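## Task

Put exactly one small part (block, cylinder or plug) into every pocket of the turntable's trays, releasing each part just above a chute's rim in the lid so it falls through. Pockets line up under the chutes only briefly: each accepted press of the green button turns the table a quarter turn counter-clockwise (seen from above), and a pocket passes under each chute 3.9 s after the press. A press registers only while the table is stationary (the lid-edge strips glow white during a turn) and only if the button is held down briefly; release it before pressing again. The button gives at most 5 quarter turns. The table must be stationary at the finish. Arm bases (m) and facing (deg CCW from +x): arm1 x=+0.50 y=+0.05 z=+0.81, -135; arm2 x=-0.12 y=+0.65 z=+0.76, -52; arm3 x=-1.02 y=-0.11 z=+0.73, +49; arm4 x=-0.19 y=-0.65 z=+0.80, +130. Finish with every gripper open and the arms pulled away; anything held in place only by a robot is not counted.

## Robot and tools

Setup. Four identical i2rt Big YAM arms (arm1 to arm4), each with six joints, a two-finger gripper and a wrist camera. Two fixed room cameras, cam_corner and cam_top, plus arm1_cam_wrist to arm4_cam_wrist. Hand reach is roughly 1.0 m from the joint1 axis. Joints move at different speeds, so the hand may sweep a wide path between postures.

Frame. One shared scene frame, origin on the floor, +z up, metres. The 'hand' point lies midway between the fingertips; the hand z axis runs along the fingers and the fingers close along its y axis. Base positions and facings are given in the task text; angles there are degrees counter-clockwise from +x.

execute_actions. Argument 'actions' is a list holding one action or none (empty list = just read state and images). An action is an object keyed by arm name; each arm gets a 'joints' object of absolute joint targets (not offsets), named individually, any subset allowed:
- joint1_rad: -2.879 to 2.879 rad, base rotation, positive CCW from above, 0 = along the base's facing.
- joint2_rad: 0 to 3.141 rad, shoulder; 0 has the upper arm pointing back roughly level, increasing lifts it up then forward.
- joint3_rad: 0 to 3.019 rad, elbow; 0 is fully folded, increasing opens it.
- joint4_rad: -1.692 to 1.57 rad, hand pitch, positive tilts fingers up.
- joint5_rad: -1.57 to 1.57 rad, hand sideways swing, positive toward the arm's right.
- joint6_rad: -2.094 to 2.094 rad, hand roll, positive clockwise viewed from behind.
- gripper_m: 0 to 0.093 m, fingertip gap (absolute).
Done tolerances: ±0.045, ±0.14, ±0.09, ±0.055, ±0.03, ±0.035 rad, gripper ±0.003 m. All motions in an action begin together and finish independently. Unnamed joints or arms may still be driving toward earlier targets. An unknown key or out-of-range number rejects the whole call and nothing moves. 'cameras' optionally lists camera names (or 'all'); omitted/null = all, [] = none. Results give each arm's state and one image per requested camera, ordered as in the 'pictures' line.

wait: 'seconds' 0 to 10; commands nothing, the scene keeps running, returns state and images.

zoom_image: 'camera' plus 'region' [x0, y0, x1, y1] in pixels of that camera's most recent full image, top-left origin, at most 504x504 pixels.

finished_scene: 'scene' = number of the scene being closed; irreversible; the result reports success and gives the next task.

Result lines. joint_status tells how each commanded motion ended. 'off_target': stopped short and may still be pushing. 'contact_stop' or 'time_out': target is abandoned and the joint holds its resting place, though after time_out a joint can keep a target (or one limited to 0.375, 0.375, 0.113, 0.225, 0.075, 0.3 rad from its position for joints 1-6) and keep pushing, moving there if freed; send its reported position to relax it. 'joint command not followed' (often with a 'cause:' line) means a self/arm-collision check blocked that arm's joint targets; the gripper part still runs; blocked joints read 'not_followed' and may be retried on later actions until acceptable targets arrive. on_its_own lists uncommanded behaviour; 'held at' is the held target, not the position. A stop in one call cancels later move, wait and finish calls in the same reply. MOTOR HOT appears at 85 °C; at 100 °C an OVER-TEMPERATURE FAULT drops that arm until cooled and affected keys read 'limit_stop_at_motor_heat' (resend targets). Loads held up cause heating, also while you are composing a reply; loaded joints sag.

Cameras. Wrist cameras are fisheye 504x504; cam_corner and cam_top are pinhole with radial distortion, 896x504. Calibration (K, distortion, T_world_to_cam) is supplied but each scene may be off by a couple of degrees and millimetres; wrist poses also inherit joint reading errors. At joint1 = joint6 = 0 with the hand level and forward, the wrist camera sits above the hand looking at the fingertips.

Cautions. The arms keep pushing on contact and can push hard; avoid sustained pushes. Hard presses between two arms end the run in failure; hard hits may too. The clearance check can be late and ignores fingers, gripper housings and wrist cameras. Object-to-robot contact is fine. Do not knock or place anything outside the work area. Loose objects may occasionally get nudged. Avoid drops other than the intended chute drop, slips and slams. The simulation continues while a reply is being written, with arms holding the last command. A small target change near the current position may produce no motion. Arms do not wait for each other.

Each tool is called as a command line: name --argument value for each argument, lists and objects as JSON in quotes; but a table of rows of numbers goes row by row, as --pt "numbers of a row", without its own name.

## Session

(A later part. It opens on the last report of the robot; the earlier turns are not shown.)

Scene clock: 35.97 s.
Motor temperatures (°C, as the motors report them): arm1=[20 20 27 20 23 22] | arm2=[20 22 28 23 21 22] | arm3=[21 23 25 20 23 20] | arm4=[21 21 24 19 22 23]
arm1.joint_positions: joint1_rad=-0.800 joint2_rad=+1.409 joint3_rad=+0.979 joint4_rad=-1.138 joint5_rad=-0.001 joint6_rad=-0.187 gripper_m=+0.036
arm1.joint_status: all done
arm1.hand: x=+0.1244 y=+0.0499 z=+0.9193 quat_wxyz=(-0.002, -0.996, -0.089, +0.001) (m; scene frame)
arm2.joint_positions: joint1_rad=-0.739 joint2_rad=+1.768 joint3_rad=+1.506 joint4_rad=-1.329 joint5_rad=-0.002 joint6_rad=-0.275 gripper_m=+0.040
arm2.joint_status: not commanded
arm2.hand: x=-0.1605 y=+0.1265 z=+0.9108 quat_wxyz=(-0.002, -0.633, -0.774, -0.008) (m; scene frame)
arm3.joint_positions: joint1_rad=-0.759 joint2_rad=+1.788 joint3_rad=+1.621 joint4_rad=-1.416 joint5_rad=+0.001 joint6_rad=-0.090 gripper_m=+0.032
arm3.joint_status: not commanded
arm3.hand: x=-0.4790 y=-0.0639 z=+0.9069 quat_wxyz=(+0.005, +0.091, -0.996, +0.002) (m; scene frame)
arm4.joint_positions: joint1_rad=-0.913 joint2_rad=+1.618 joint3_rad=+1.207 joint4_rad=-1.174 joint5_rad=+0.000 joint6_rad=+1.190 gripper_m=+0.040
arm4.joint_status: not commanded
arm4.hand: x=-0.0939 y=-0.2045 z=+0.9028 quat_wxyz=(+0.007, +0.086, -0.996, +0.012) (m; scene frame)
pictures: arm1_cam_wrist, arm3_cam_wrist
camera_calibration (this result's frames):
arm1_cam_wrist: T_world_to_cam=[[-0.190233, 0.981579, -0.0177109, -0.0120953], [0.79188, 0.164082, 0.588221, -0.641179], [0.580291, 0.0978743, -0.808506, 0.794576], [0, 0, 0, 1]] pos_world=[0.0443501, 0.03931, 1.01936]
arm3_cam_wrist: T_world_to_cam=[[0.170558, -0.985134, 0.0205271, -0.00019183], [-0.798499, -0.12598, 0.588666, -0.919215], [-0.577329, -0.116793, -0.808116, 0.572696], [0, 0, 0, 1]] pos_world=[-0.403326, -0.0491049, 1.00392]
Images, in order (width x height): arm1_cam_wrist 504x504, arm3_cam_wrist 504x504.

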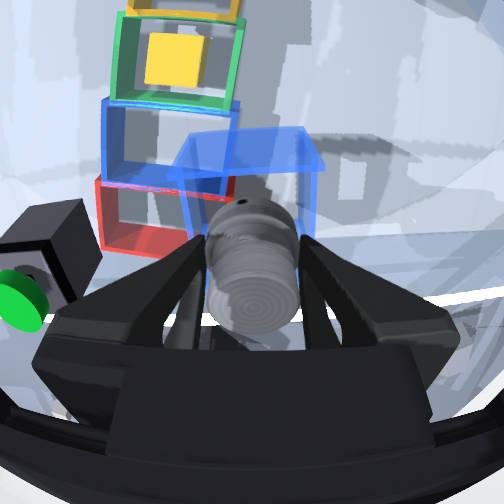

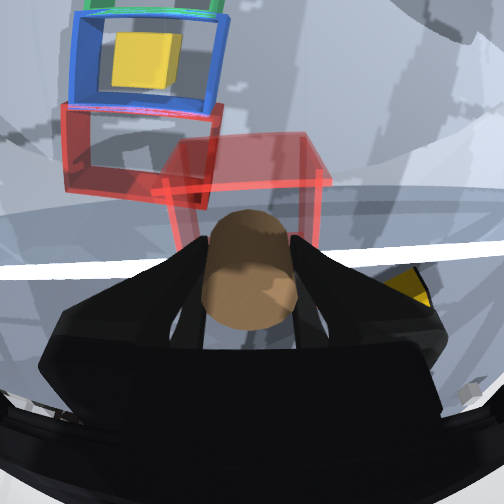

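wait --seconds 0.85

execute_actions --actions '[{"arm1":{"joints":{"gripper_m":0.06}},"arm2":{"joints":{"gripper_m":0.06}},"arm3":{"joints":{"gripper_m":0.06}}}]' --cameras '["arm1_cam_wrist","arm2_cam_wrist","arm3_cam_wrist"]'

Scene clock: 36.93 s.
Motor temperatures (°C, as the motors report them): arm1=[20 20 27 20 23 22] | arm2=[20 22 28 23 21 22] | arm3=[21 23 25 20 23 20] | arm4=[21 21 24 19 22 23]
arm1.joint_positions: joint1_rad=-0.800 joint2_rad=+1.409 joint3_rad=+0.979 joint4_rad=-1.138 joint5_rad=-0.001 joint6_rad=-0.187 gripper_m=+0.036
arm1.joint_status: all done
arm1.hand: x=+0.1244 y=+0.0499 z=+0.9193 quat_wxyz=(-0.002, -0.996, -0.089, +0.001) (m; scene frame)
arm2.joint_positions: joint1_rad=-0.739 joint2_rad=+1.768 joint3_rad=+1.506 joint4_rad=-1.329 joint5_rad=-0.002 joint6_rad=-0.275 gripper_m=+0.040
arm2.joint_status: not commanded
arm2.hand: x=-0.1605 y=+0.1265 z=+0.9108 quat_wxyz=(-0.002, -0.633, -0.774, -0.008) (m; scene frame)
arm3.joint_positions: joint1_rad=-0.759 joint2_rad=+1.788 joint3_rad=+1.621 joint4_rad=-1.416 joint5_rad=+0.001 joint6_rad=-0.090 gripper_m=+0.032
arm3.joint_status: not commanded
arm3.hand: x=-0.4790 y=-0.0639 z=+0.9069 quat_wxyz=(+0.005, +0.091, -0.996, +0.002) (m; scene frame)
arm4.joint_positions: joint1_rad=-0.913 joint2_rad=+1.618 joint3_rad=+1.207 joint4_rad=-1.174 joint5_rad=+0.000 joint6_rad=+1.190 gripper_m=+0.040
arm4.joint_status: not commanded
arm4.hand: x=-0.0939 y=-0.2045 z=+0.9028 quat_wxyz=(+0.007, +0.086, -0.996, +0.012) (m; scene frame)
wait: 0.87 s; at rest by 0.17 s
pictures: arm1_cam_wrist, arm2_cam_wrist, arm3_cam_wrist, arm4_cam_wrist, cam_corner, cam_top
camera_calibration (this result's frames):
arm1_cam_wrist: T_world_to_cam=[[-0.190233, 0.981579, -0.0177109, -0.0120953], [0.79188, 0.164082, 0.588221, -0.641179], [0.580291, 0.0978743, -0.808506, 0.794576], [0, 0, 0, 1]] pos_world=[0.0443501, 0.03931, 1.01936]
arm2_cam_wrist: T_world_to_cam=[[-0.976944, -0.21316, -0.0119816, -0.117109], [-0.181167, 0.798008, 0.574771, -0.644881], [-0.112957, 0.563689, -0.818227, 0.78268], [0, 0, 0, 1]] pos_world=[-0.142831, 0.0484691, 1.00967]
arm3_cam_wrist: T_world_to_cam=[[0.170558, -0.985134, 0.0205271, -0.00019183], [-0.798499, -0.12598, 0.588666, -0.919215], [-0.577329, -0.116793, -0.808116, 0.572696], [0, 0, 0, 1]] pos_world=[-0.403326, -0.0491049, 1.00392]
arm4_cam_wrist: T_world_to_cam=[[0.163286, -0.986377, 0.0199505, -0.205807], [-0.791032, -0.118811, 0.600127, -0.634556], [-0.589581, -0.113774, -0.799656, 0.767124], [0, 0, 0, 1]] pos_world=[-0.0160674, -0.191117, 0.998355]
Images, in order (width x height): arm1_cam_wrist 504x504, arm2_cam_wrist 504x504, arm3_cam_wrist 504x504, arm4_cam_wrist 504x504, cam_corner 896x504, cam_top 896x504.

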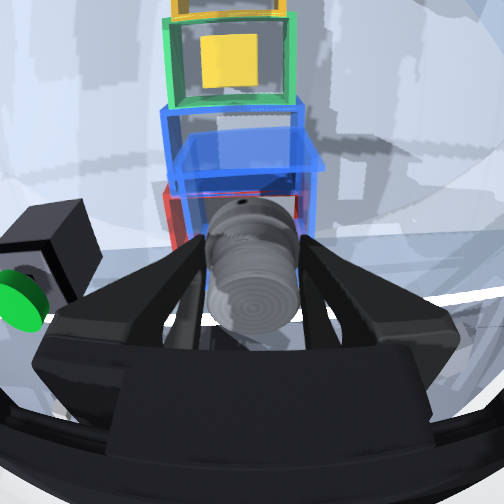

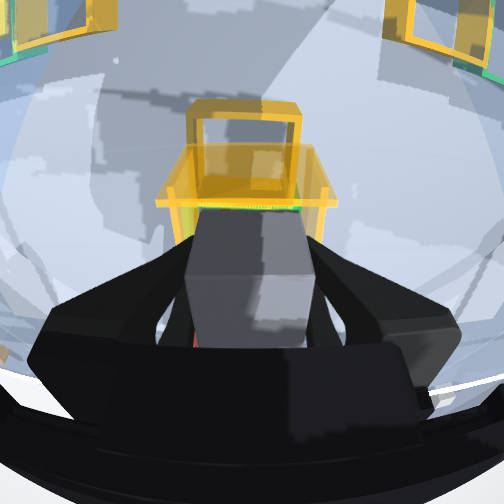

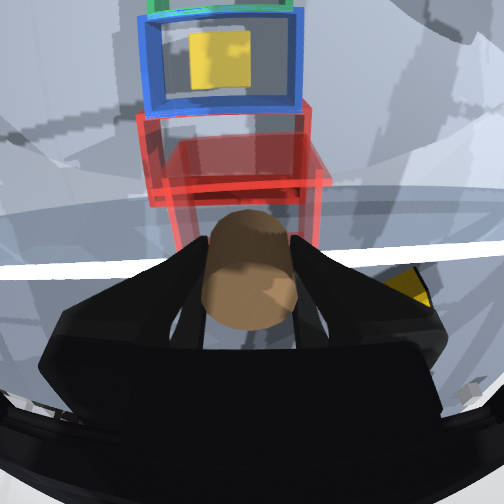

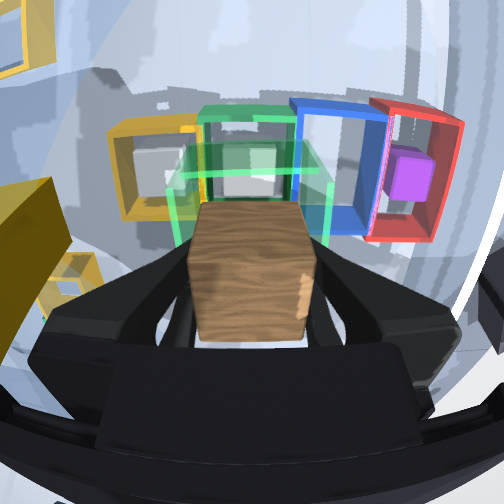

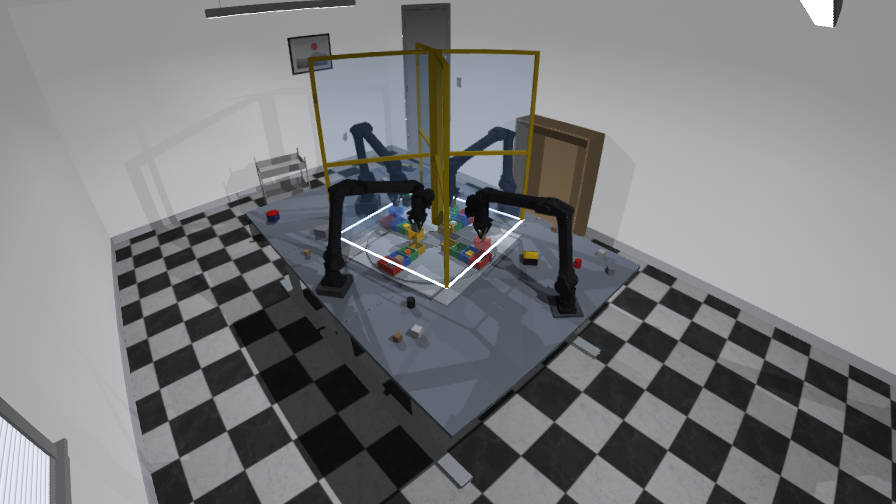

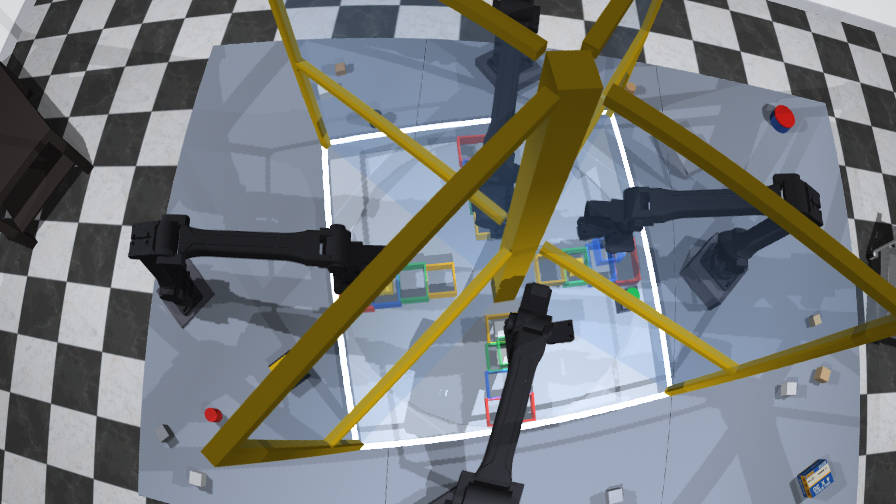

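Scene clock: 37.50 s.
Motor temperatures (°C, as the motors report them): arm1=[20 20 27 20 23 22] | arm2=[20 22 28 23 21 22] | arm3=[21 23 25 20 23 20] | arm4=[21 21 24 19 22 23]
arm1.joint_positions: joint1_rad=-0.800 joint2_rad=+1.409 joint3_rad=+0.979 joint4_rad=-1.138 joint5_rad=-0.001 joint6_rad=-0.187 gripper_m=+0.060
arm1.joint_status: all done
arm1.hand: x=+0.1244 y=+0.0499 z=+0.9193 quat_wxyz=(-0.002, -0.996, -0.089, +0.001) (m; scene frame)
arm2.joint_positions: joint1_rad=-0.739 joint2_rad=+1.768 joint3_rad=+1.506 joint4_rad=-1.329 joint5_rad=-0.002 joint6_rad=-0.275 gripper_m=+0.060
arm2.joint_status: all done
arm2.hand: x=-0.1605 y=+0.1265 z=+0.9108 quat_wxyz=(-0.002, -0.633, -0.774, -0.008) (m; scene frame)
arm3.joint_positions: joint1_rad=-0.759 joint2_rad=+1.788 joint3_rad=+1.621 joint4_rad=-1.416 joint5_rad=+0.001 joint6_rad=-0.090 gripper_m=+0.060
arm3.joint_status: all done
arm3.hand: x=-0.4790 y=-0.0639 z=+0.9069 quat_wxyz=(+0.005, +0.091, -0.996, +0.002) (m; scene frame)
arm4.joint_positions: joint1_rad=-0.913 joint2_rad=+1.618 joint3_rad=+1.207 joint4_rad=-1.174 joint5_rad=+0.000 joint6_rad=+1.190 gripper_m=+0.040
arm4.joint_status: not commanded
arm4.hand: x=-0.0939 y=-0.2045 z=+0.9028 quat_wxyz=(+0.007, +0.086, -0.996, +0.012) (m; scene frame)
pictures: arm1_cam_wrist, arm2_cam_wrist, arm3_cam_wrist
camera_calibration (this result's frames):
arm1_cam_wrist: T_world_to_cam=[[-0.190233, 0.981579, -0.0177109, -0.0120953], [0.79188, 0.164082, 0.588221, -0.641179], [0.580291, 0.0978743, -0.808506, 0.794576], [0, 0, 0, 1]] pos_world=[0.0443501, 0.03931, 1.01936]
arm2_cam_wrist: T_world_to_cam=[[-0.976944, -0.21316, -0.0119816, -0.117109], [-0.181167, 0.798008, 0.574771, -0.644881], [-0.112957, 0.563689, -0.818227, 0.78268], [0, 0, 0, 1]] pos_world=[-0.142831, 0.0484691, 1.00967]
arm3_cam_wrist: T_world_to_cam=[[0.170558, -0.985134, 0.0205271, -0.00019183], [-0.798499, -0.12598, 0.588666, -0.919215], [-0.577329, -0.116793, -0.808116, 0.572696], [0, 0, 0, 1]] pos_world=[-0.403326, -0.0491049, 1.00392]
Images, in order (width x height): arm1_cam_wrist 504x504, arm2_cam_wrist 504x504, arm3_cam_wrist 504x504.

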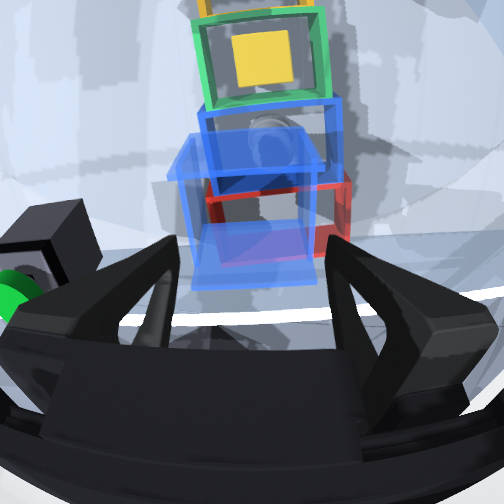

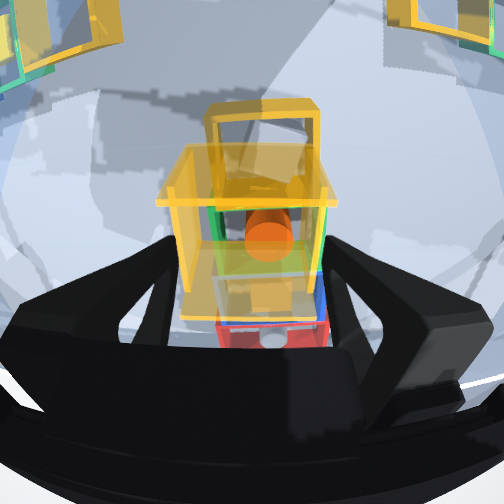

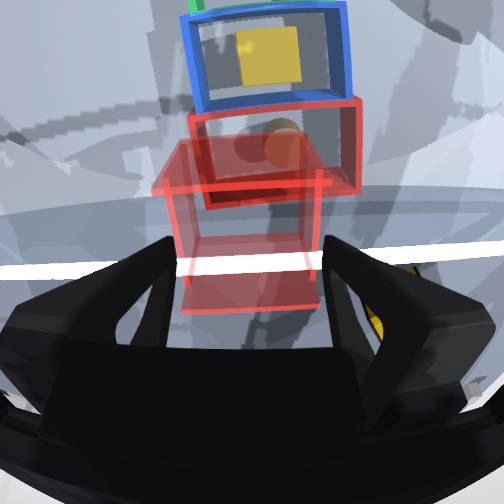

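execute_actions --actions '[{"arm1":{"joints":{"joint1_rad":-1.98,"joint2_rad":1.1,"joint4_rad":-1.4,"joint6_rad":0,"gripper_m":0.09}},"arm2":{"joints":{"joint1_rad":-1.691,"joint2_rad":1.4,"joint4_rad":-1.65,"gripper_m":0.09}},"arm3":{"joints":{"joint1_rad":-2.05,"joint2_rad":1.4,"joint4_rad":-1.69,"joint6_rad":0,"gripper_m":0.09}}}]' --cameras '["arm1_cam_wrist","arm2_cam_wrist","arm3_cam_wrist","cam_top"]'

Scene clock: 40.57 s.
Motor temperatures (°C, as the motors report them): arm1=[20 20 27 20 23 22] | arm2=[20 22 29 23 21 22] | arm3=[21 23 25 20 23 20] | arm4=[21 21 24 19 22 23]
arm1.joint_positions: joint1_rad=-1.977 joint2_rad=+1.098 joint3_rad=+0.979 joint4_rad=-1.384 joint5_rad=-0.001 joint6_rad=-0.013 gripper_m=+0.090
arm1.joint_status: all done
arm1.hand: x=+0.3851 y=+0.3302 z=+1.0159 quat_wxyz=(+0.017, -0.833, +0.553, +0.027) (m; scene frame)
arm2.joint_positions: joint1_rad=-1.696 joint2_rad=+1.389 joint3_rad=+1.506 joint4_rad=-1.639 joint5_rad=+0.001 joint6_rad=-0.276 gripper_m=+0.090
arm2.joint_status: all done
arm2.hand: x=-0.4763 y=+0.4423 z=+1.0745 quat_wxyz=(-0.010, -0.918, -0.397, +0.022) (m; scene frame)
arm3.joint_positions: joint1_rad=-2.057 joint2_rad=+1.394 joint3_rad=+1.621 joint4_rad=-1.681 joint5_rad=+0.000 joint6_rad=-0.009 gripper_m=+0.090
arm3.joint_status: all done
arm3.hand: x=-0.8699 y=-0.5079 z=+1.0882 quat_wxyz=(-0.049, -0.562, -0.825, +0.034) (m; scene frame)
arm4.joint_positions: joint1_rad=-0.913 joint2_rad=+1.618 joint3_rad=+1.207 joint4_rad=-1.174 joint5_rad=+0.000 joint6_rad=+1.190 gripper_m=+0.040
arm4.joint_status: not commanded
arm4.hand: x=-0.0939 y=-0.2045 z=+0.9028 quat_wxyz=(+0.007, +0.086, -0.996, +0.012) (m; scene frame)
pictures: arm1_cam_wrist, arm2_cam_wrist, arm3_cam_wrist, cam_top
camera_calibration (this result's frames):
arm1_cam_wrist: T_world_to_cam=[[0.916002, 0.400939, -0.0137009, -0.474282], [0.344573, -0.768818, 0.538692, -0.419837], [0.205449, -0.498164, -0.842392, 1.06955], [0, 0, 0, 1]] pos_world=[0.35937, 0.400192, 1.12065]
arm2_cam_wrist: T_world_to_cam=[[-0.738086, 0.674702, 0.00263605, -0.650987], [0.572939, 0.624689, 0.53057, -0.564874], [0.35633, 0.393116, -0.847637, 1.03351], [0, 0, 0, 1]] pos_world=[-0.525117, 0.385803, 1.17746]
arm3_cam_wrist: T_world_to_cam=[[-0.93517, -0.353777, 0.0173091, -1.01233], [-0.30295, 0.824221, 0.478415, -0.360382], [-0.183519, 0.442156, -0.877963, 1.14418], [0, 0, 0, 1]] pos_world=[-0.845895, -0.567009, 1.19448]
Images, in order (width x height): arm1_cam_wrist 504x504, arm2_cam_wrist 504x504, arm3_cam_wrist 504x504, cam_top 896x504.

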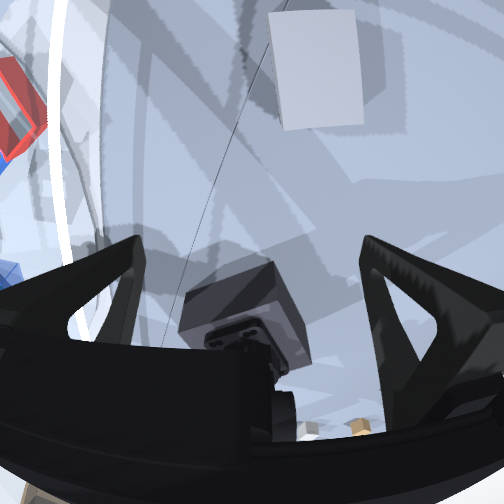

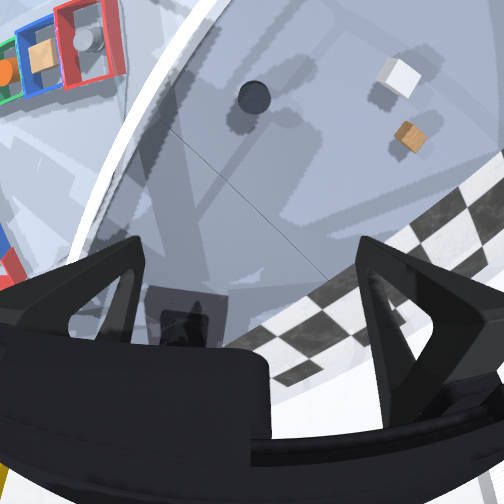

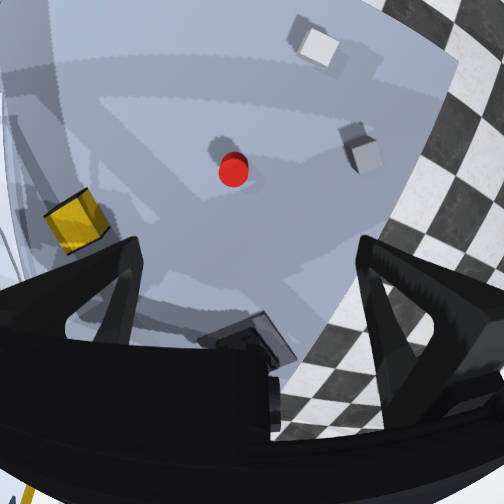

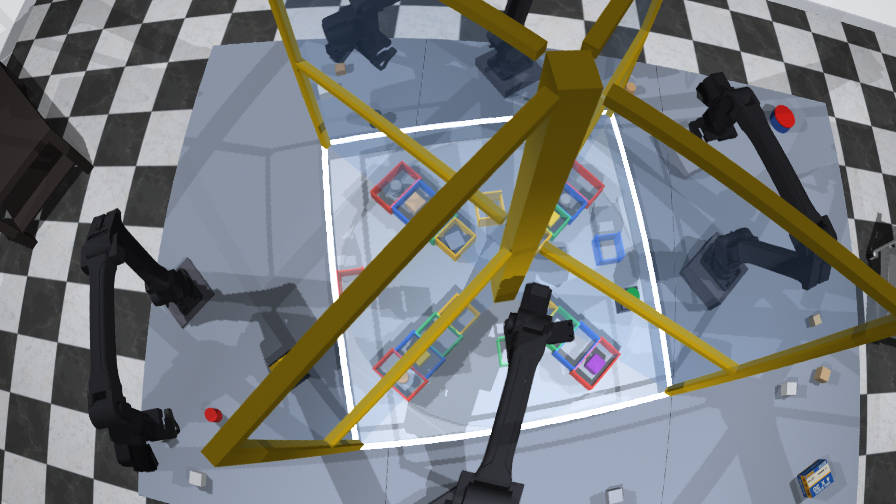

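execute_actions --actions '[]'

Scene clock: 41.40 s.
Motor temperatures (°C, as the motors report them): arm1=[20 20 27 20 23 22] | arm2=[20 22 29 23 21 22] | arm3=[21 23 25 20 23 20] | arm4=[21 21 24 19 22 23]
arm1.joint_positions: joint1_rad=-1.977 joint2_rad=+1.098 joint3_rad=+0.979 joint4_rad=-1.384 joint5_rad=-0.001 joint6_rad=-0.013 gripper_m=+0.090
arm1.joint_status: all done
arm1.hand: x=+0.3851 y=+0.3302 z=+1.0159 quat_wxyz=(+0.017, -0.833, +0.553, +0.027) (m; scene frame)
arm2.joint_positions: joint1_rad=-1.696 joint2_rad=+1.389 joint3_rad=+1.506 joint4_rad=-1.639 joint5_rad=+0.001 joint6_rad=-0.276 gripper_m=+0.090
arm2.joint_status: all done
arm2.hand: x=-0.4763 y=+0.4423 z=+1.0745 quat_wxyz=(-0.010, -0.918, -0.397, +0.022) (m; scene frame)
arm3.joint_positions: joint1_rad=-2.057 joint2_rad=+1.394 joint3_rad=+1.621 joint4_rad=-1.681 joint5_rad=+0.000 joint6_rad=-0.009 gripper_m=+0.090
arm3.joint_status: all done
arm3.hand: x=-0.8699 y=-0.5079 z=+1.0882 quat_wxyz=(-0.049, -0.562, -0.825, +0.034) (m; scene frame)
arm4.joint_positions: joint1_rad=-0.913 joint2_rad=+1.618 joint3_rad=+1.207 joint4_rad=-1.174 joint5_rad=+0.000 joint6_rad=+1.190 gripper_m=+0.040
arm4.joint_status: not commanded
arm4.hand: x=-0.0939 y=-0.2045 z=+0.9028 quat_wxyz=(+0.007, +0.086, -0.996, +0.012) (m; scene frame)
pictures: arm1_cam_wrist, arm2_cam_wrist, arm3_cam_wrist, arm4_cam_wrist, cam_corner, cam_top
camera_calibration (this result's frames):
arm1_cam_wrist: T_world_to_cam=[[0.916002, 0.400939, -0.0137009, -0.474282], [0.344573, -0.768818, 0.538692, -0.419837], [0.205449, -0.498164, -0.842392, 1.06955], [0, 0, 0, 1]] pos_world=[0.35937, 0.400192, 1.12065]
arm2_cam_wrist: T_world_to_cam=[[-0.738086, 0.674702, 0.00263605, -0.650987], [0.572939, 0.624689, 0.53057, -0.564874], [0.35633, 0.393116, -0.847637, 1.03351], [0, 0, 0, 1]] pos_world=[-0.525117, 0.385803, 1.17746]
arm3_cam_wrist: T_world_to_cam=[[-0.93517, -0.353777, 0.0173091, -1.01233], [-0.30295, 0.824221, 0.478415, -0.360382], [-0.183519, 0.442156, -0.877963, 1.14418], [0, 0, 0, 1]] pos_world=[-0.845895, -0.567009, 1.19448]
arm4_cam_wrist: T_world_to_cam=[[0.163286, -0.986377, 0.0199505, -0.205807], [-0.791032, -0.118811, 0.600127, -0.634556], [-0.589581, -0.113774, -0.799656, 0.767124], [0, 0, 0, 1]] pos_world=[-0.0160674, -0.191117, 0.998355]
Images, in order (width x height): arm1_cam_wrist 504x504, arm2_cam_wrist 504x504, arm3_cam_wrist 504x504, arm4_cam_wrist 504x504, cam_corner 896x504, cam_top 896x504.

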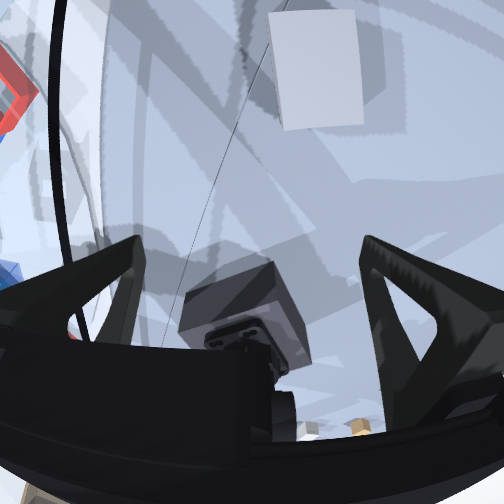

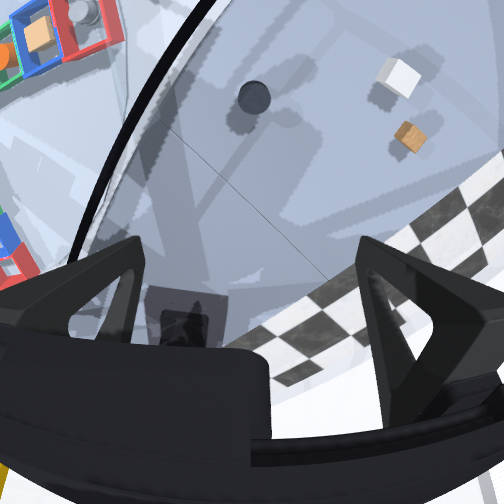

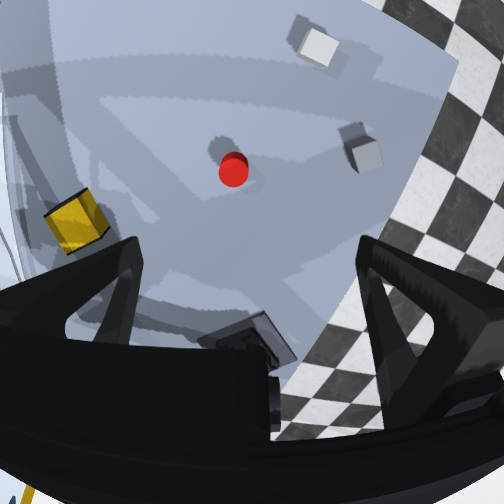

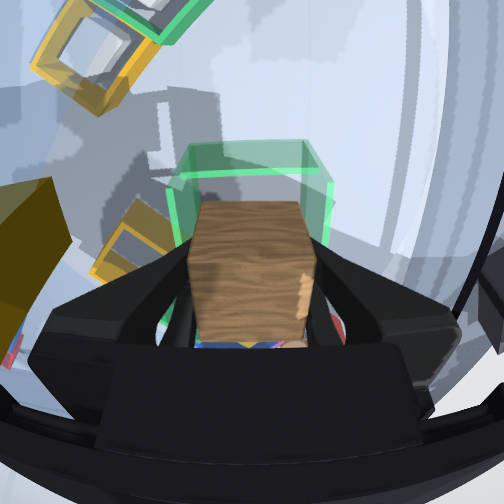

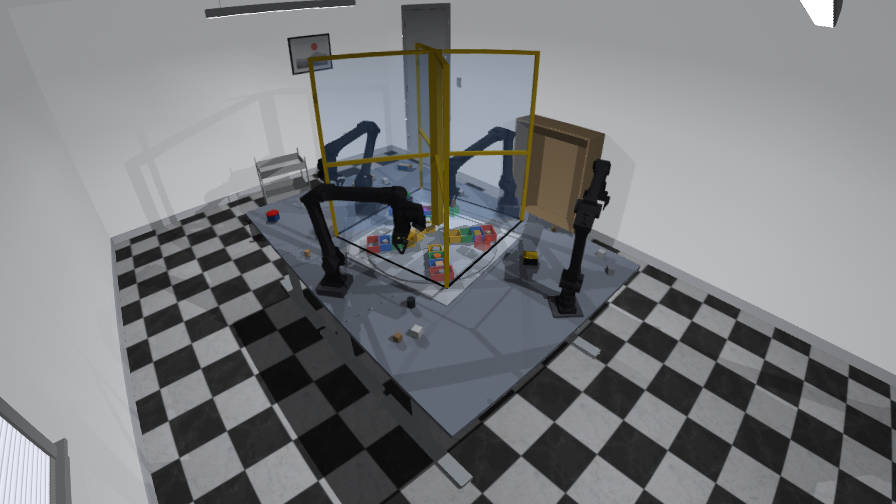

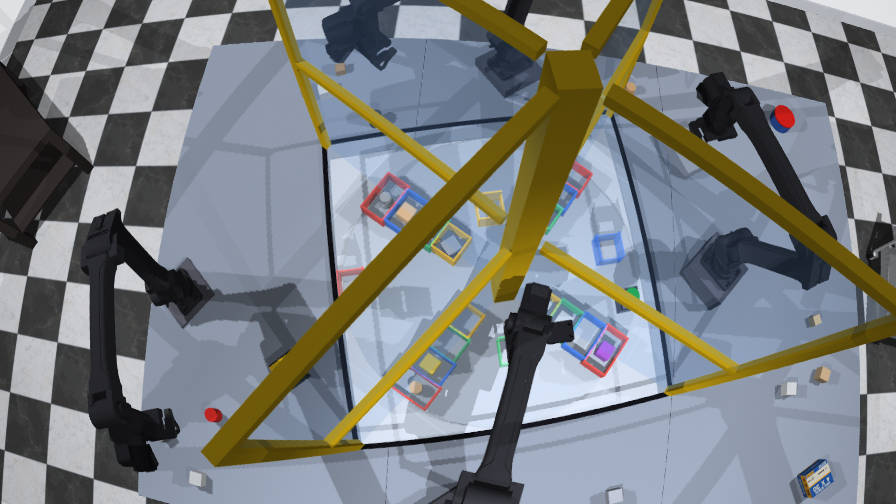

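execute_actions --actions '[{"arm1":{"joints":{"joint2_rad":1.92,"joint3_rad":1.69,"joint4_rad":-1.30}},"arm2":{"joints":{"joint1_rad":-1.672,"joint2_rad":1.635,"joint3_rad":1.132,"joint4_rad":-1.04,"joint6_rad":0.1}},"arm3":{"joints":{"joint1_rad":-2.012,"joint2_rad":1.386,"joint3_rad":0.966,"joint4_rad":-1.13}}}]' --cameras '["arm1_cam_wrist","arm2_cam_wrist","arm3_cam_wrist"]'

Scene clock: 44.27 s.
Motor temperatures (°C, as the motors report them): arm1=[20 20 27 20 23 22] | arm2=[20 22 29 23 21 22] | arm3=[21 23 25 20 23 20] | arm4=[21 21 24 19 22 23]
arm1.joint_positions: joint1_rad=-1.977 joint2_rad=+1.945 joint3_rad=+1.628 joint4_rad=-1.309 joint5_rad=-0.001 joint6_rad=-0.013 gripper_m=+0.090
arm1.joint_status: all done
arm1.hand: x=+0.2846 y=+0.5771 z=+0.9005 quat_wxyz=(-0.018, -0.833, +0.553, -0.024) (m; scene frame)
arm2.joint_positions: joint1_rad=-1.676 joint2_rad=+1.642 joint3_rad=+1.128 joint4_rad=-1.051 joint5_rad=+0.001 joint6_rad=+0.085 gripper_m=+0.090
arm2.joint_status: all done
arm2.hand: x=-0.5027 y=+0.4121 z=+0.8300 quat_wxyz=(-0.007, -0.972, -0.235, -0.001) (m; scene frame)
arm3.joint_positions: joint1_rad=-2.011 joint2_rad=+1.378 joint3_rad=+0.972 joint4_rad=-1.140 joint5_rad=+0.000 joint6_rad=-0.009 gripper_m=+0.090
arm3.joint_status: all done
arm3.hand: x=-0.8716 y=-0.4556 z=+0.8497 quat_wxyz=(-0.012, -0.544, -0.839, +0.008) (m; scene frame)
arm4.joint_positions: joint1_rad=-0.913 joint2_rad=+1.618 joint3_rad=+1.207 joint4_rad=-1.174 joint5_rad=+0.000 joint6_rad=+1.190 gripper_m=+0.040
arm4.joint_status: not commanded
arm4.hand: x=-0.0939 y=-0.2045 z=+0.9028 quat_wxyz=(+0.007, +0.086, -0.996, +0.012) (m; scene frame)
pictures: arm1_cam_wrist, arm2_cam_wrist, arm3_cam_wrist
camera_calibration (this result's frames):
arm1_cam_wrist: T_world_to_cam=[[0.916639, 0.399362, -0.0168393, -0.479172], [0.317451, -0.70174, 0.637797, -0.253444], [0.242895, -0.589976, -0.77002, 1.09321], [0, 0, 0, 1]] pos_world=[0.254148, 0.65848, 0.995372]
arm2_cam_wrist: T_world_to_cam=[[-0.469614, 0.882801, -0.0111501, -0.588866], [0.723105, 0.391847, 0.568836, -0.261563], [0.506538, 0.259071, -0.822375, 0.957334], [0, 0, 0, 1]] pos_world=[-0.572329, 0.374327, 0.929508]
arm3_cam_wrist: T_world_to_cam=[[-0.917358, -0.397669, 0.0176782, -0.996059], [-0.32135, 0.76605, 0.556688, -0.398948], [-0.23492, 0.505001, -0.830534, 0.854821], [0, 0, 0, 1]] pos_world=[-0.841131, -0.522174, 0.949656]
Images, in order (width x height): arm1_cam_wrist 504x504, arm2_cam_wrist 504x504, arm3_cam_wrist 504x504.

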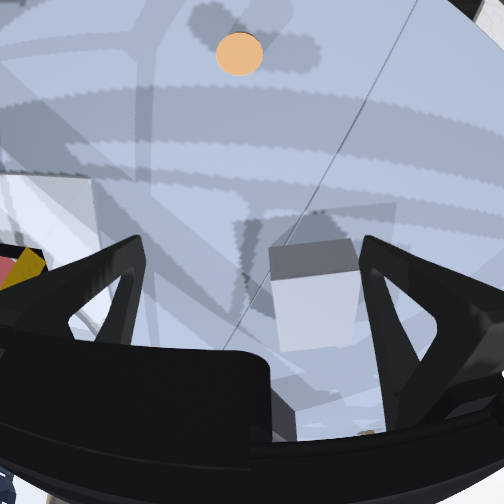

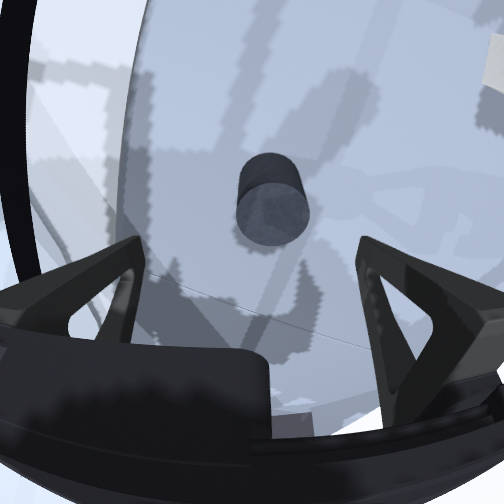

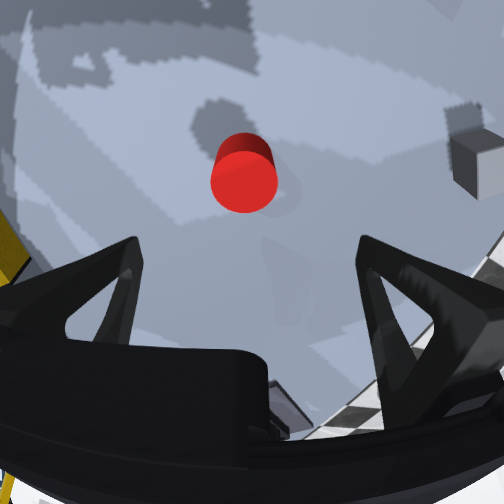

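execute_actions --actions '[{"arm1":{"joints":{"joint1_rad":-1.957,"joint2_rad":2.192,"joint4_rad":-0.905}},"arm2":{"joints":{"joint1_rad":-1.703,"joint2_rad":1.755,"joint3_rad":1.028,"joint4_rad":-0.815}},"arm3":{"joints":{"joint2_rad":1.548,"joint3_rad":0.828,"joint4_rad":-0.84}}}]' --cameras '["arm1_cam_wrist","arm2_cam_wrist","arm3_cam_wrist"]'

Scene clock: 46.53 s.
Motor temperatures (°C, as the motors report them): arm1=[20 20 28 20 23 22] | arm2=[20 22 29 23 21 22] | arm3=[21 23 25 20 23 20] | arm4=[21 21 24 19 22 23]
arm1.joint_positions: joint1_rad=-1.963 joint2_rad=+2.218 joint3_rad=+1.656 joint4_rad=-0.924 joint5_rad=-0.001 joint6_rad=-0.013 gripper_m=+0.090
arm1.joint_status: all done
arm1.hand: x=+0.2478 y=+0.6433 z=+0.7498 quat_wxyz=(+0.022, -0.836, +0.547, +0.034) (m; scene frame)
arm2.joint_positions: joint1_rad=-1.700 joint2_rad=+1.762 joint3_rad=+1.028 joint4_rad=-0.827 joint5_rad=+0.001 joint6_rad=+0.085 gripper_m=+0.090
arm2.joint_status: all done
arm2.hand: x=-0.5041 y=+0.4223 z=+0.7481 quat_wxyz=(-0.008, -0.975, -0.223, +0.002) (m; scene frame)
arm3.joint_positions: joint1_rad=-2.011 joint2_rad=+1.554 joint3_rad=+0.821 joint4_rad=-0.850 joint5_rad=+0.000 joint6_rad=-0.009 gripper_m=+0.090
arm3.joint_status: all done
arm3.hand: x=-0.8750 y=-0.4477 z=+0.7399 quat_wxyz=(+0.004, -0.544, -0.839, -0.003) (m; scene frame)
arm4.joint_positions: joint1_rad=-0.913 joint2_rad=+1.618 joint3_rad=+1.207 joint4_rad=-1.174 joint5_rad=+0.000 joint6_rad=+1.190 gripper_m=+0.040
arm4.joint_status: not commanded
arm4.hand: x=-0.0939 y=-0.2045 z=+0.9028 quat_wxyz=(+0.007, +0.086, -0.996, +0.012) (m; scene frame)
pictures: arm1_cam_wrist, arm2_cam_wrist, arm3_cam_wrist
camera_calibration (this result's frames):
arm1_cam_wrist: T_world_to_cam=[[0.910326, 0.413679, -0.0132826, -0.484759], [0.358818, -0.772792, 0.523491, 0.0219885], [0.206293, -0.481313, -0.851928, 1.02565], [0, 0, 0, 1]] pos_world=[0.221814, 0.711186, 0.855831]
arm2_cam_wrist: T_world_to_cam=[[-0.448247, 0.893836, -0.0114447, -0.593099], [0.734792, 0.37572, 0.564726, -0.202107], [0.509072, 0.244727, -0.825199, 0.897519], [0, 0, 0, 1]] pos_world=[-0.57425, 0.386422, 0.847979]
arm3_cam_wrist: T_world_to_cam=[[-0.917095, -0.398274, 0.0177286, -0.994217], [-0.312809, 0.746442, 0.587345, -0.368929], [-0.247158, 0.533106, -0.809142, 0.744892], [0, 0, 0, 1]] pos_world=[-0.843091, -0.517692, 0.837039]
Images, in order (width x height): arm1_cam_wrist 504x504, arm2_cam_wrist 504x504, arm3_cam_wrist 504x504.

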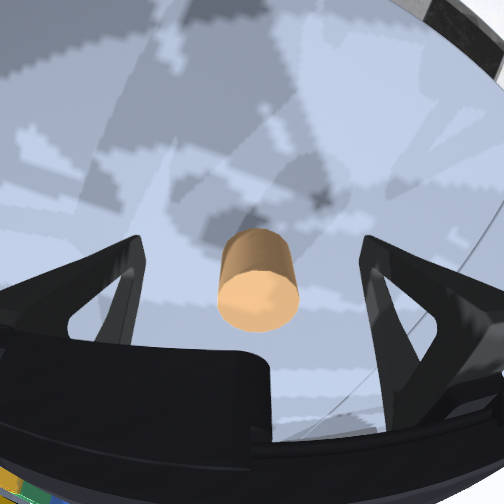

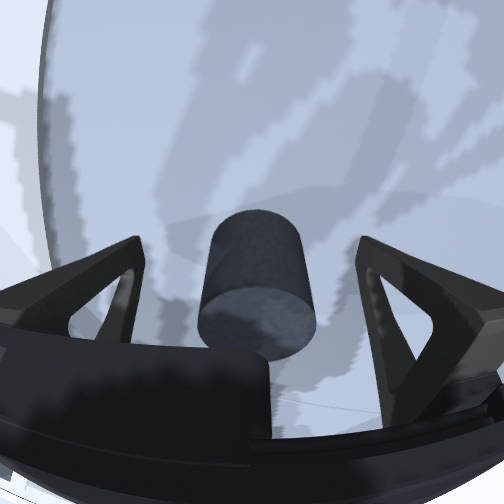

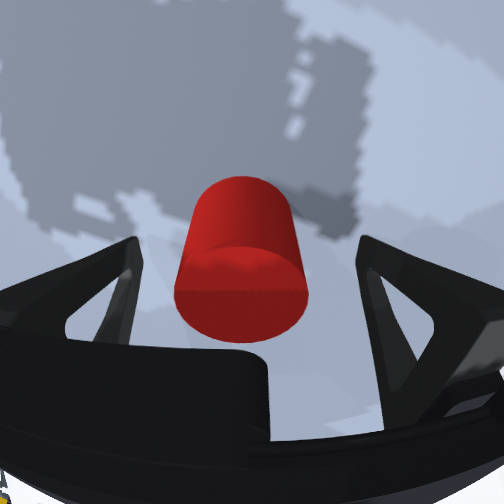

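execute_actions --actions '[{"arm1":{"joints":{"joint2_rad":2.214,"joint4_rad":-0.978,"gripper_m":0.055}},"arm2":{"joints":{"joint4_rad":-0.86,"gripper_m":0.06}},"arm3":{"joints":{"joint4_rad":-0.81,"gripper_m":0.06}}}]' --cameras '["arm1_cam_wrist"]'

Scene clock: 47.70 s.
Motor temperatures (°C, as the motors report them): arm1=[20 20 28 20 23 22] | arm2=[20 23 28 23 21 22] | arm3=[21 23 25 20 23 20] | arm4=[21 21 24 19 22 23]
arm1.joint_positions: joint1_rad=-1.963 joint2_rad=+2.218 joint3_rad=+1.656 joint4_rad=-0.962 joint5_rad=-0.001 joint6_rad=-0.013 gripper_m=+0.055
arm1.joint_status: all done
arm1.hand: x=+0.2515 y=+0.6345 z=+0.7492 quat_wxyz=(+0.011, -0.837, +0.547, +0.018) (m; scene frame)
arm2.joint_positions: joint1_rad=-1.700 joint2_rad=+1.762 joint3_rad=+1.028 joint4_rad=-0.850 joint5_rad=+0.001 joint6_rad=+0.085 gripper_m=+0.060
arm2.joint_status: all done
arm2.hand: x=-0.4992 y=+0.4252 z=+0.7481 quat_wxyz=(-0.004, -0.975, -0.224, -0.010) (m; scene frame)
arm3.joint_positions: joint1_rad=-2.011 joint2_rad=+1.554 joint3_rad=+0.821 joint4_rad=-0.820 joint5_rad=+0.000 joint6_rad=-0.009 gripper_m=+0.060
arm3.joint_status: all done
arm3.hand: x=-0.8721 y=-0.4544 z=+0.7399 quat_wxyz=(-0.009, -0.544, -0.839, +0.006) (m; scene frame)
arm4.joint_positions: joint1_rad=-0.913 joint2_rad=+1.618 joint3_rad=+1.207 joint4_rad=-1.174 joint5_rad=+0.000 joint6_rad=+1.190 gripper_m=+0.040
arm4.joint_status: not commanded
arm4.hand: x=-0.0939 y=-0.2045 z=+0.9028 quat_wxyz=(+0.007, +0.086, -0.996, +0.012) (m; scene frame)
pictures: arm1_cam_wrist
camera_calibration (this result's frames):
arm1_cam_wrist: T_world_to_cam=[[0.910511, 0.413238, -0.0143078, -0.48351], [0.350682, -0.75342, 0.556219, -0.0206005], [0.219071, -0.511461, -0.830913, 1.02032], [0, 0, 0, 1]] pos_world=[0.223942, 0.706139, 0.85234]
Images, in order (width x height): arm1_cam_wrist 504x504.

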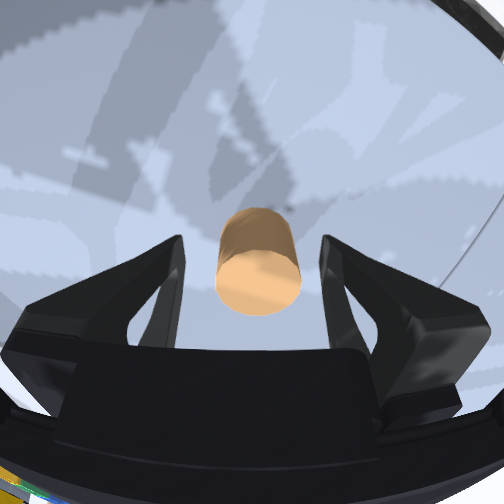

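execute_actions --actions '[{"arm1":{"joints":{"joint3_rad":1.628,"joint4_rad":-0.893}},"arm2":{"joints":{"gripper_m":0.025}},"arm3":{"joints":{"gripper_m":0.025}}}]' --cameras '["arm1_cam_wrist"]'

Scene clock: 48.67 s.
Motor temperatures (°C, as the motors report them): arm1=[20 20 28 20 23 22] | arm2=[20 23 28 23 21 22] | arm3=[21 23 25 20 23 20] | arm4=[21 21 24 19 22 23]
arm1.joint_positions: joint1_rad=-1.963 joint2_rad=+2.218 joint3_rad=+1.630 joint4_rad=-0.912 joint5_rad=-0.001 joint6_rad=-0.013 gripper_m=+0.055
arm1.joint_status: all done
arm1.hand: x=+0.2514 y=+0.6349 z=+0.7411 quat_wxyz=(+0.018, -0.837, +0.547, +0.028) (m; scene frame)
arm2.joint_positions: joint1_rad=-1.700 joint2_rad=+1.762 joint3_rad=+1.028 joint4_rad=-0.850 joint5_rad=+0.000 joint6_rad=+0.085 gripper_m=+0.039
arm2.joint_status: gripper_m off_target (ended at +0.039, target +0.025)
arm2.hand: x=-0.4992 y=+0.4252 z=+0.7481 quat_wxyz=(-0.004, -0.975, -0.224, -0.010) (m; scene frame)
arm3.joint_positions: joint1_rad=-2.011 joint2_rad=+1.554 joint3_rad=+0.821 joint4_rad=-0.820 joint5_rad=+0.000 joint6_rad=-0.009 gripper_m=+0.039
arm3.joint_status: gripper_m off_target (ended at +0.039, target +0.025)
arm3.hand: x=-0.8721 y=-0.4544 z=+0.7399 quat_wxyz=(-0.009, -0.544, -0.839, +0.006) (m; scene frame)
arm4.joint_positions: joint1_rad=-0.913 joint2_rad=+1.618 joint3_rad=+1.207 joint4_rad=-1.174 joint5_rad=+0.000 joint6_rad=+1.190 gripper_m=+0.040
arm4.joint_status: not commanded
arm4.hand: x=-0.0939 y=-0.2045 z=+0.9028 quat_wxyz=(+0.007, +0.086, -0.996, +0.012) (m; scene frame)
pictures: arm1_cam_wrist
camera_calibration (this result's frames):
arm1_cam_wrist: T_world_to_cam=[[0.910395, 0.413515, -0.0136768, -0.484239], [0.355766, -0.765524, 0.536101, 0.00555062], [0.211216, -0.492929, -0.844043, 1.01376], [0, 0, 0, 1]] pos_world=[0.224752, 0.704199, 0.846056]
Images, in order (width x height): arm1_cam_wrist 504x504.

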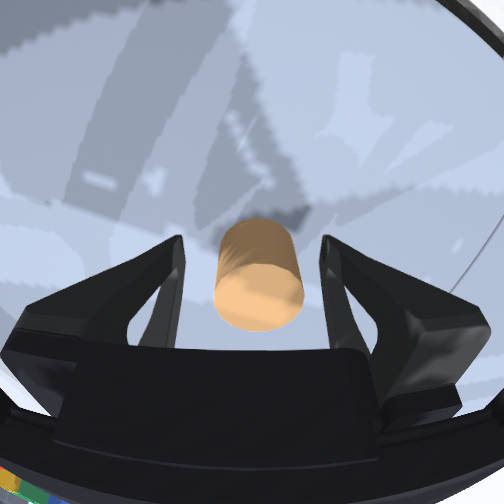

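execute_actions --actions '[{"arm1":{"joints":{"gripper_m":0.018}}}]' --cameras '[]'

Scene clock: 49.47 s.
Motor temperatures (°C, as the motors report them): arm1=[20 21 28 20 23 22] | arm2=[20 23 28 23 21 22] | arm3=[21 23 25 20 23 20] | arm4=[21 21 24 19 22 23]
arm1.joint_positions: joint1_rad=-1.963 joint2_rad=+2.218 joint3_rad=+1.630 joint4_rad=-0.912 joint5_rad=-0.001 joint6_rad=-0.013 gripper_m=+0.031
arm1.joint_status: gripper_m off_target (ended at +0.031, target +0.018)
arm1.hand: x=+0.2514 y=+0.6349 z=+0.7411 quat_wxyz=(+0.018, -0.837, +0.547, +0.028) (m; scene frame)
arm2.joint_positions: joint1_rad=-1.700 joint2_rad=+1.762 joint3_rad=+1.028 joint4_rad=-0.850 joint5_rad=+0.000 joint6_rad=+0.085 gripper_m=+0.039
arm2.joint_status: not commanded
arm2.hand: x=-0.4992 y=+0.4252 z=+0.7481 quat_wxyz=(-0.004, -0.975, -0.224, -0.010) (m; scene frame)
arm3.joint_positions: joint1_rad=-2.011 joint2_rad=+1.554 joint3_rad=+0.821 joint4_rad=-0.820 joint5_rad=+0.000 joint6_rad=-0.009 gripper_m=+0.039
arm3.joint_status: not commanded
arm3.hand: x=-0.8721 y=-0.4544 z=+0.7399 quat_wxyz=(-0.009, -0.544, -0.839, +0.006) (m; scene frame)
arm4.joint_positions: joint1_rad=-0.913 joint2_rad=+1.618 joint3_rad=+1.207 joint4_rad=-1.174 joint5_rad=+0.000 joint6_rad=+1.190 gripper_m=+0.040
arm4.joint_status: not commanded
arm4.hand: x=-0.0939 y=-0.2045 z=+0.9028 quat_wxyz=(+0.007, +0.086, -0.996, +0.012) (m; scene frame)
pictures: none
No camera images: the call's "cameras" was empty. Leave "cameras" out to get every camera's image.

execute_actions --actions '[{"arm1":{"joints":{"joint2_rad":1.35,"joint3_rad":1.3,"joint4_rad":-1.6}},"arm2":{"joints":{"joint2_rad":1.3,"joint3_rad":1.25,"joint4_rad":-1.47}},"arm3":{"joints":{"joint2_rad":1.3,"joint3_rad":1.25,"joint4_rad":-1.47}}}]' --cameras '[]'

execute_actions --actions '[{"arm1":{"joints":{"joint1_rad":-0.41,"joint2_rad":1.17,"joint3_rad":0.985,"joint4_rad":-1.40,"joint6_rad":0.1}},"arm2":{"joints":{"joint1_rad":-0.735,"joint3_rad":1.565,"joint4_rad":-1.65,"joint6_rad":-0.288}},"arm3":{"joints":{"joint1_rad":-0.755,"joint3_rad":1.66,"joint4_rad":-1.68,"joint6_rad":-0.1}}}]' --cameras '["arm1_cam_wrist","cam_top"]'

Scene clock: 51.63 s.
Motor temperatures (°C, as the motors report them): arm1=[20 21 28 20 23 22] | arm2=[20 23 28 23 21 22] | arm3=[21 23 25 20 23 20] | arm4=[21 22 24 19 22 23]
arm1.joint_positions: joint1_rad=-1.963 joint2_rad=+1.345 joint3_rad=+1.295 joint4_rad=-1.586 joint5_rad=-0.001 joint6_rad=-0.013 gripper_m=+0.031
arm1.joint_status: all done
arm1.hand: x=+0.3567 y=+0.3870 z=+1.0583 quat_wxyz=(-0.020, -0.836, +0.547, -0.028) (m; scene frame)
arm2.joint_positions: joint1_rad=-1.700 joint2_rad=+1.291 joint3_rad=+1.234 joint4_rad=-1.459 joint5_rad=+0.000 joint6_rad=+0.085 gripper_m=+0.039
arm2.joint_status: all done
arm2.hand: x=-0.4471 y=+0.4604 z=+1.0064 quat_wxyz=(-0.015, -0.974, -0.223, +0.022) (m; scene frame)
arm3.joint_positions: joint1_rad=-2.011 joint2_rad=+1.285 joint3_rad=+1.231 joint4_rad=-1.461 joint5_rad=+0.000 joint6_rad=-0.009 gripper_m=+0.039
arm3.joint_status: all done
arm3.hand: x=-0.8708 y=-0.4574 z=+0.9779 quat_wxyz=(-0.025, -0.544, -0.839, +0.016) (m; scene frame)
arm4.joint_positions: joint1_rad=-0.913 joint2_rad=+1.618 joint3_rad=+1.207 joint4_rad=-1.174 joint5_rad=+0.000 joint6_rad=+1.190 gripper_m=+0.040
arm4.joint_status: not commanded
arm4.hand: x=-0.0939 y=-0.2045 z=+0.9028 quat_wxyz=(+0.007, +0.086, -0.996, +0.012) (m; scene frame)
pictures: none
No camera images: the call's "cameras" was empty. Leave "cameras" out to get every camera's image.

Scene clock: 53.40 s.
Motor temperatures (°C, as the motors report them): arm1=[20 21 27 20 23 22] | arm2=[20 22 29 23 21 22] | arm3=[21 23 26 20 23 20] | arm4=[21 22 24 19 22 23]
arm1.joint_positions: joint1_rad=-0.412 joint2_rad=+1.174 joint3_rad=+0.984 joint4_rad=-1.411 joint5_rad=-0.001 joint6_rad=+0.087 gripper_m=+0.031
arm1.joint_status: all done
arm1.hand: x=+0.2160 y=-0.0664 z=+0.9978 quat_wxyz=(+0.001, -0.989, -0.146, -0.014) (m; scene frame)
arm2.joint_positions: joint1_rad=-0.732 joint2_rad=+1.300 joint3_rad=+1.526 joint4_rad=-1.640 joint5_rad=+0.000 joint6_rad=-0.272 gripper_m=+0.039
arm2.joint_status: all done
arm2.hand: x=-0.1505 y=+0.2583 z=+1.1220 quat_wxyz=(-0.053, -0.629, -0.773, +0.065) (m; scene frame)
arm3.joint_positions: joint1_rad=-0.751 joint2_rad=+1.300 joint3_rad=+1.621 joint4_rad=-1.671 joint5_rad=-0.001 joint6_rad=-0.090 gripper_m=+0.039
arm3.joint_status: all done
arm3.hand: x=-0.6202 y=-0.0729 z=+1.1244 quat_wxyz=(-0.110, +0.095, -0.989, +0.001) (m; scene frame)
arm4.joint_positions: joint1_rad=-0.913 joint2_rad=+1.618 joint3_rad=+1.207 joint4_rad=-1.174 joint5_rad=+0.000 joint6_rad=+1.190 gripper_m=+0.040
arm4.joint_status: not commanded
arm4.hand: x=-0.0939 y=-0.2045 z=+0.9028 quat_wxyz=(+0.007, +0.086, -0.996, +0.012) (m; scene frame)
pictures: arm1_cam_wrist, cam_top
camera_calibration (this result's frames):
arm1_cam_wrist: T_world_to_cam=[[-0.301421, 0.953357, -0.0159704, 0.141283], [0.749713, 0.247318, 0.613811, -0.751705], [0.589131, 0.173042, -0.789292, 0.800236], [0, 0, 0, 1]] pos_world=[0.134705, -0.0872577, 1.09528]
Images, in order (width x height): arm1_cam_wrist 504x504, cam_top 896x504.

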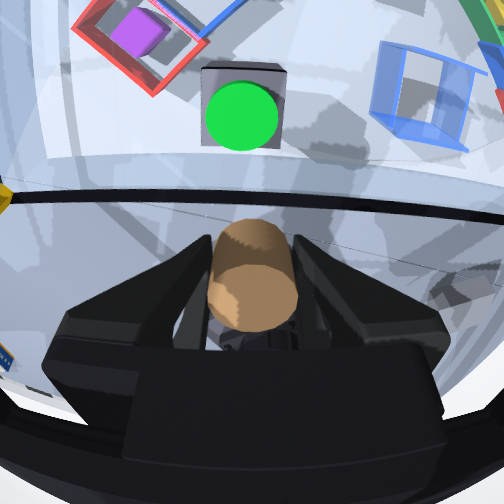

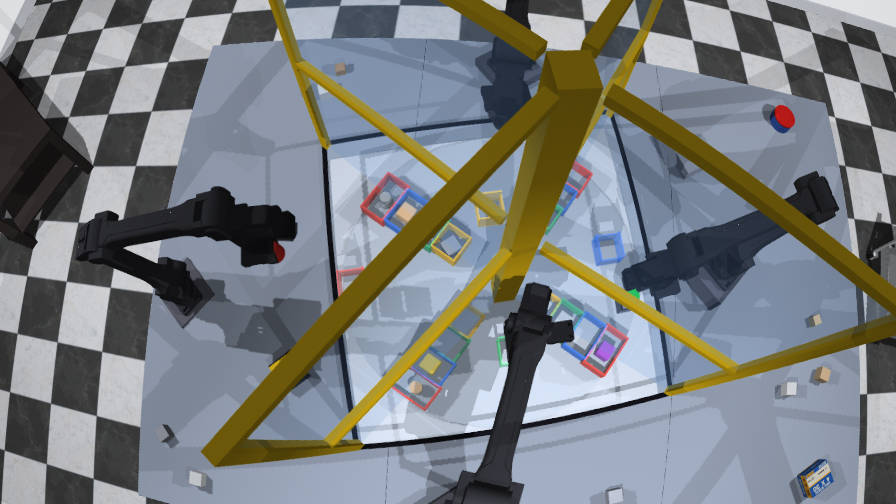

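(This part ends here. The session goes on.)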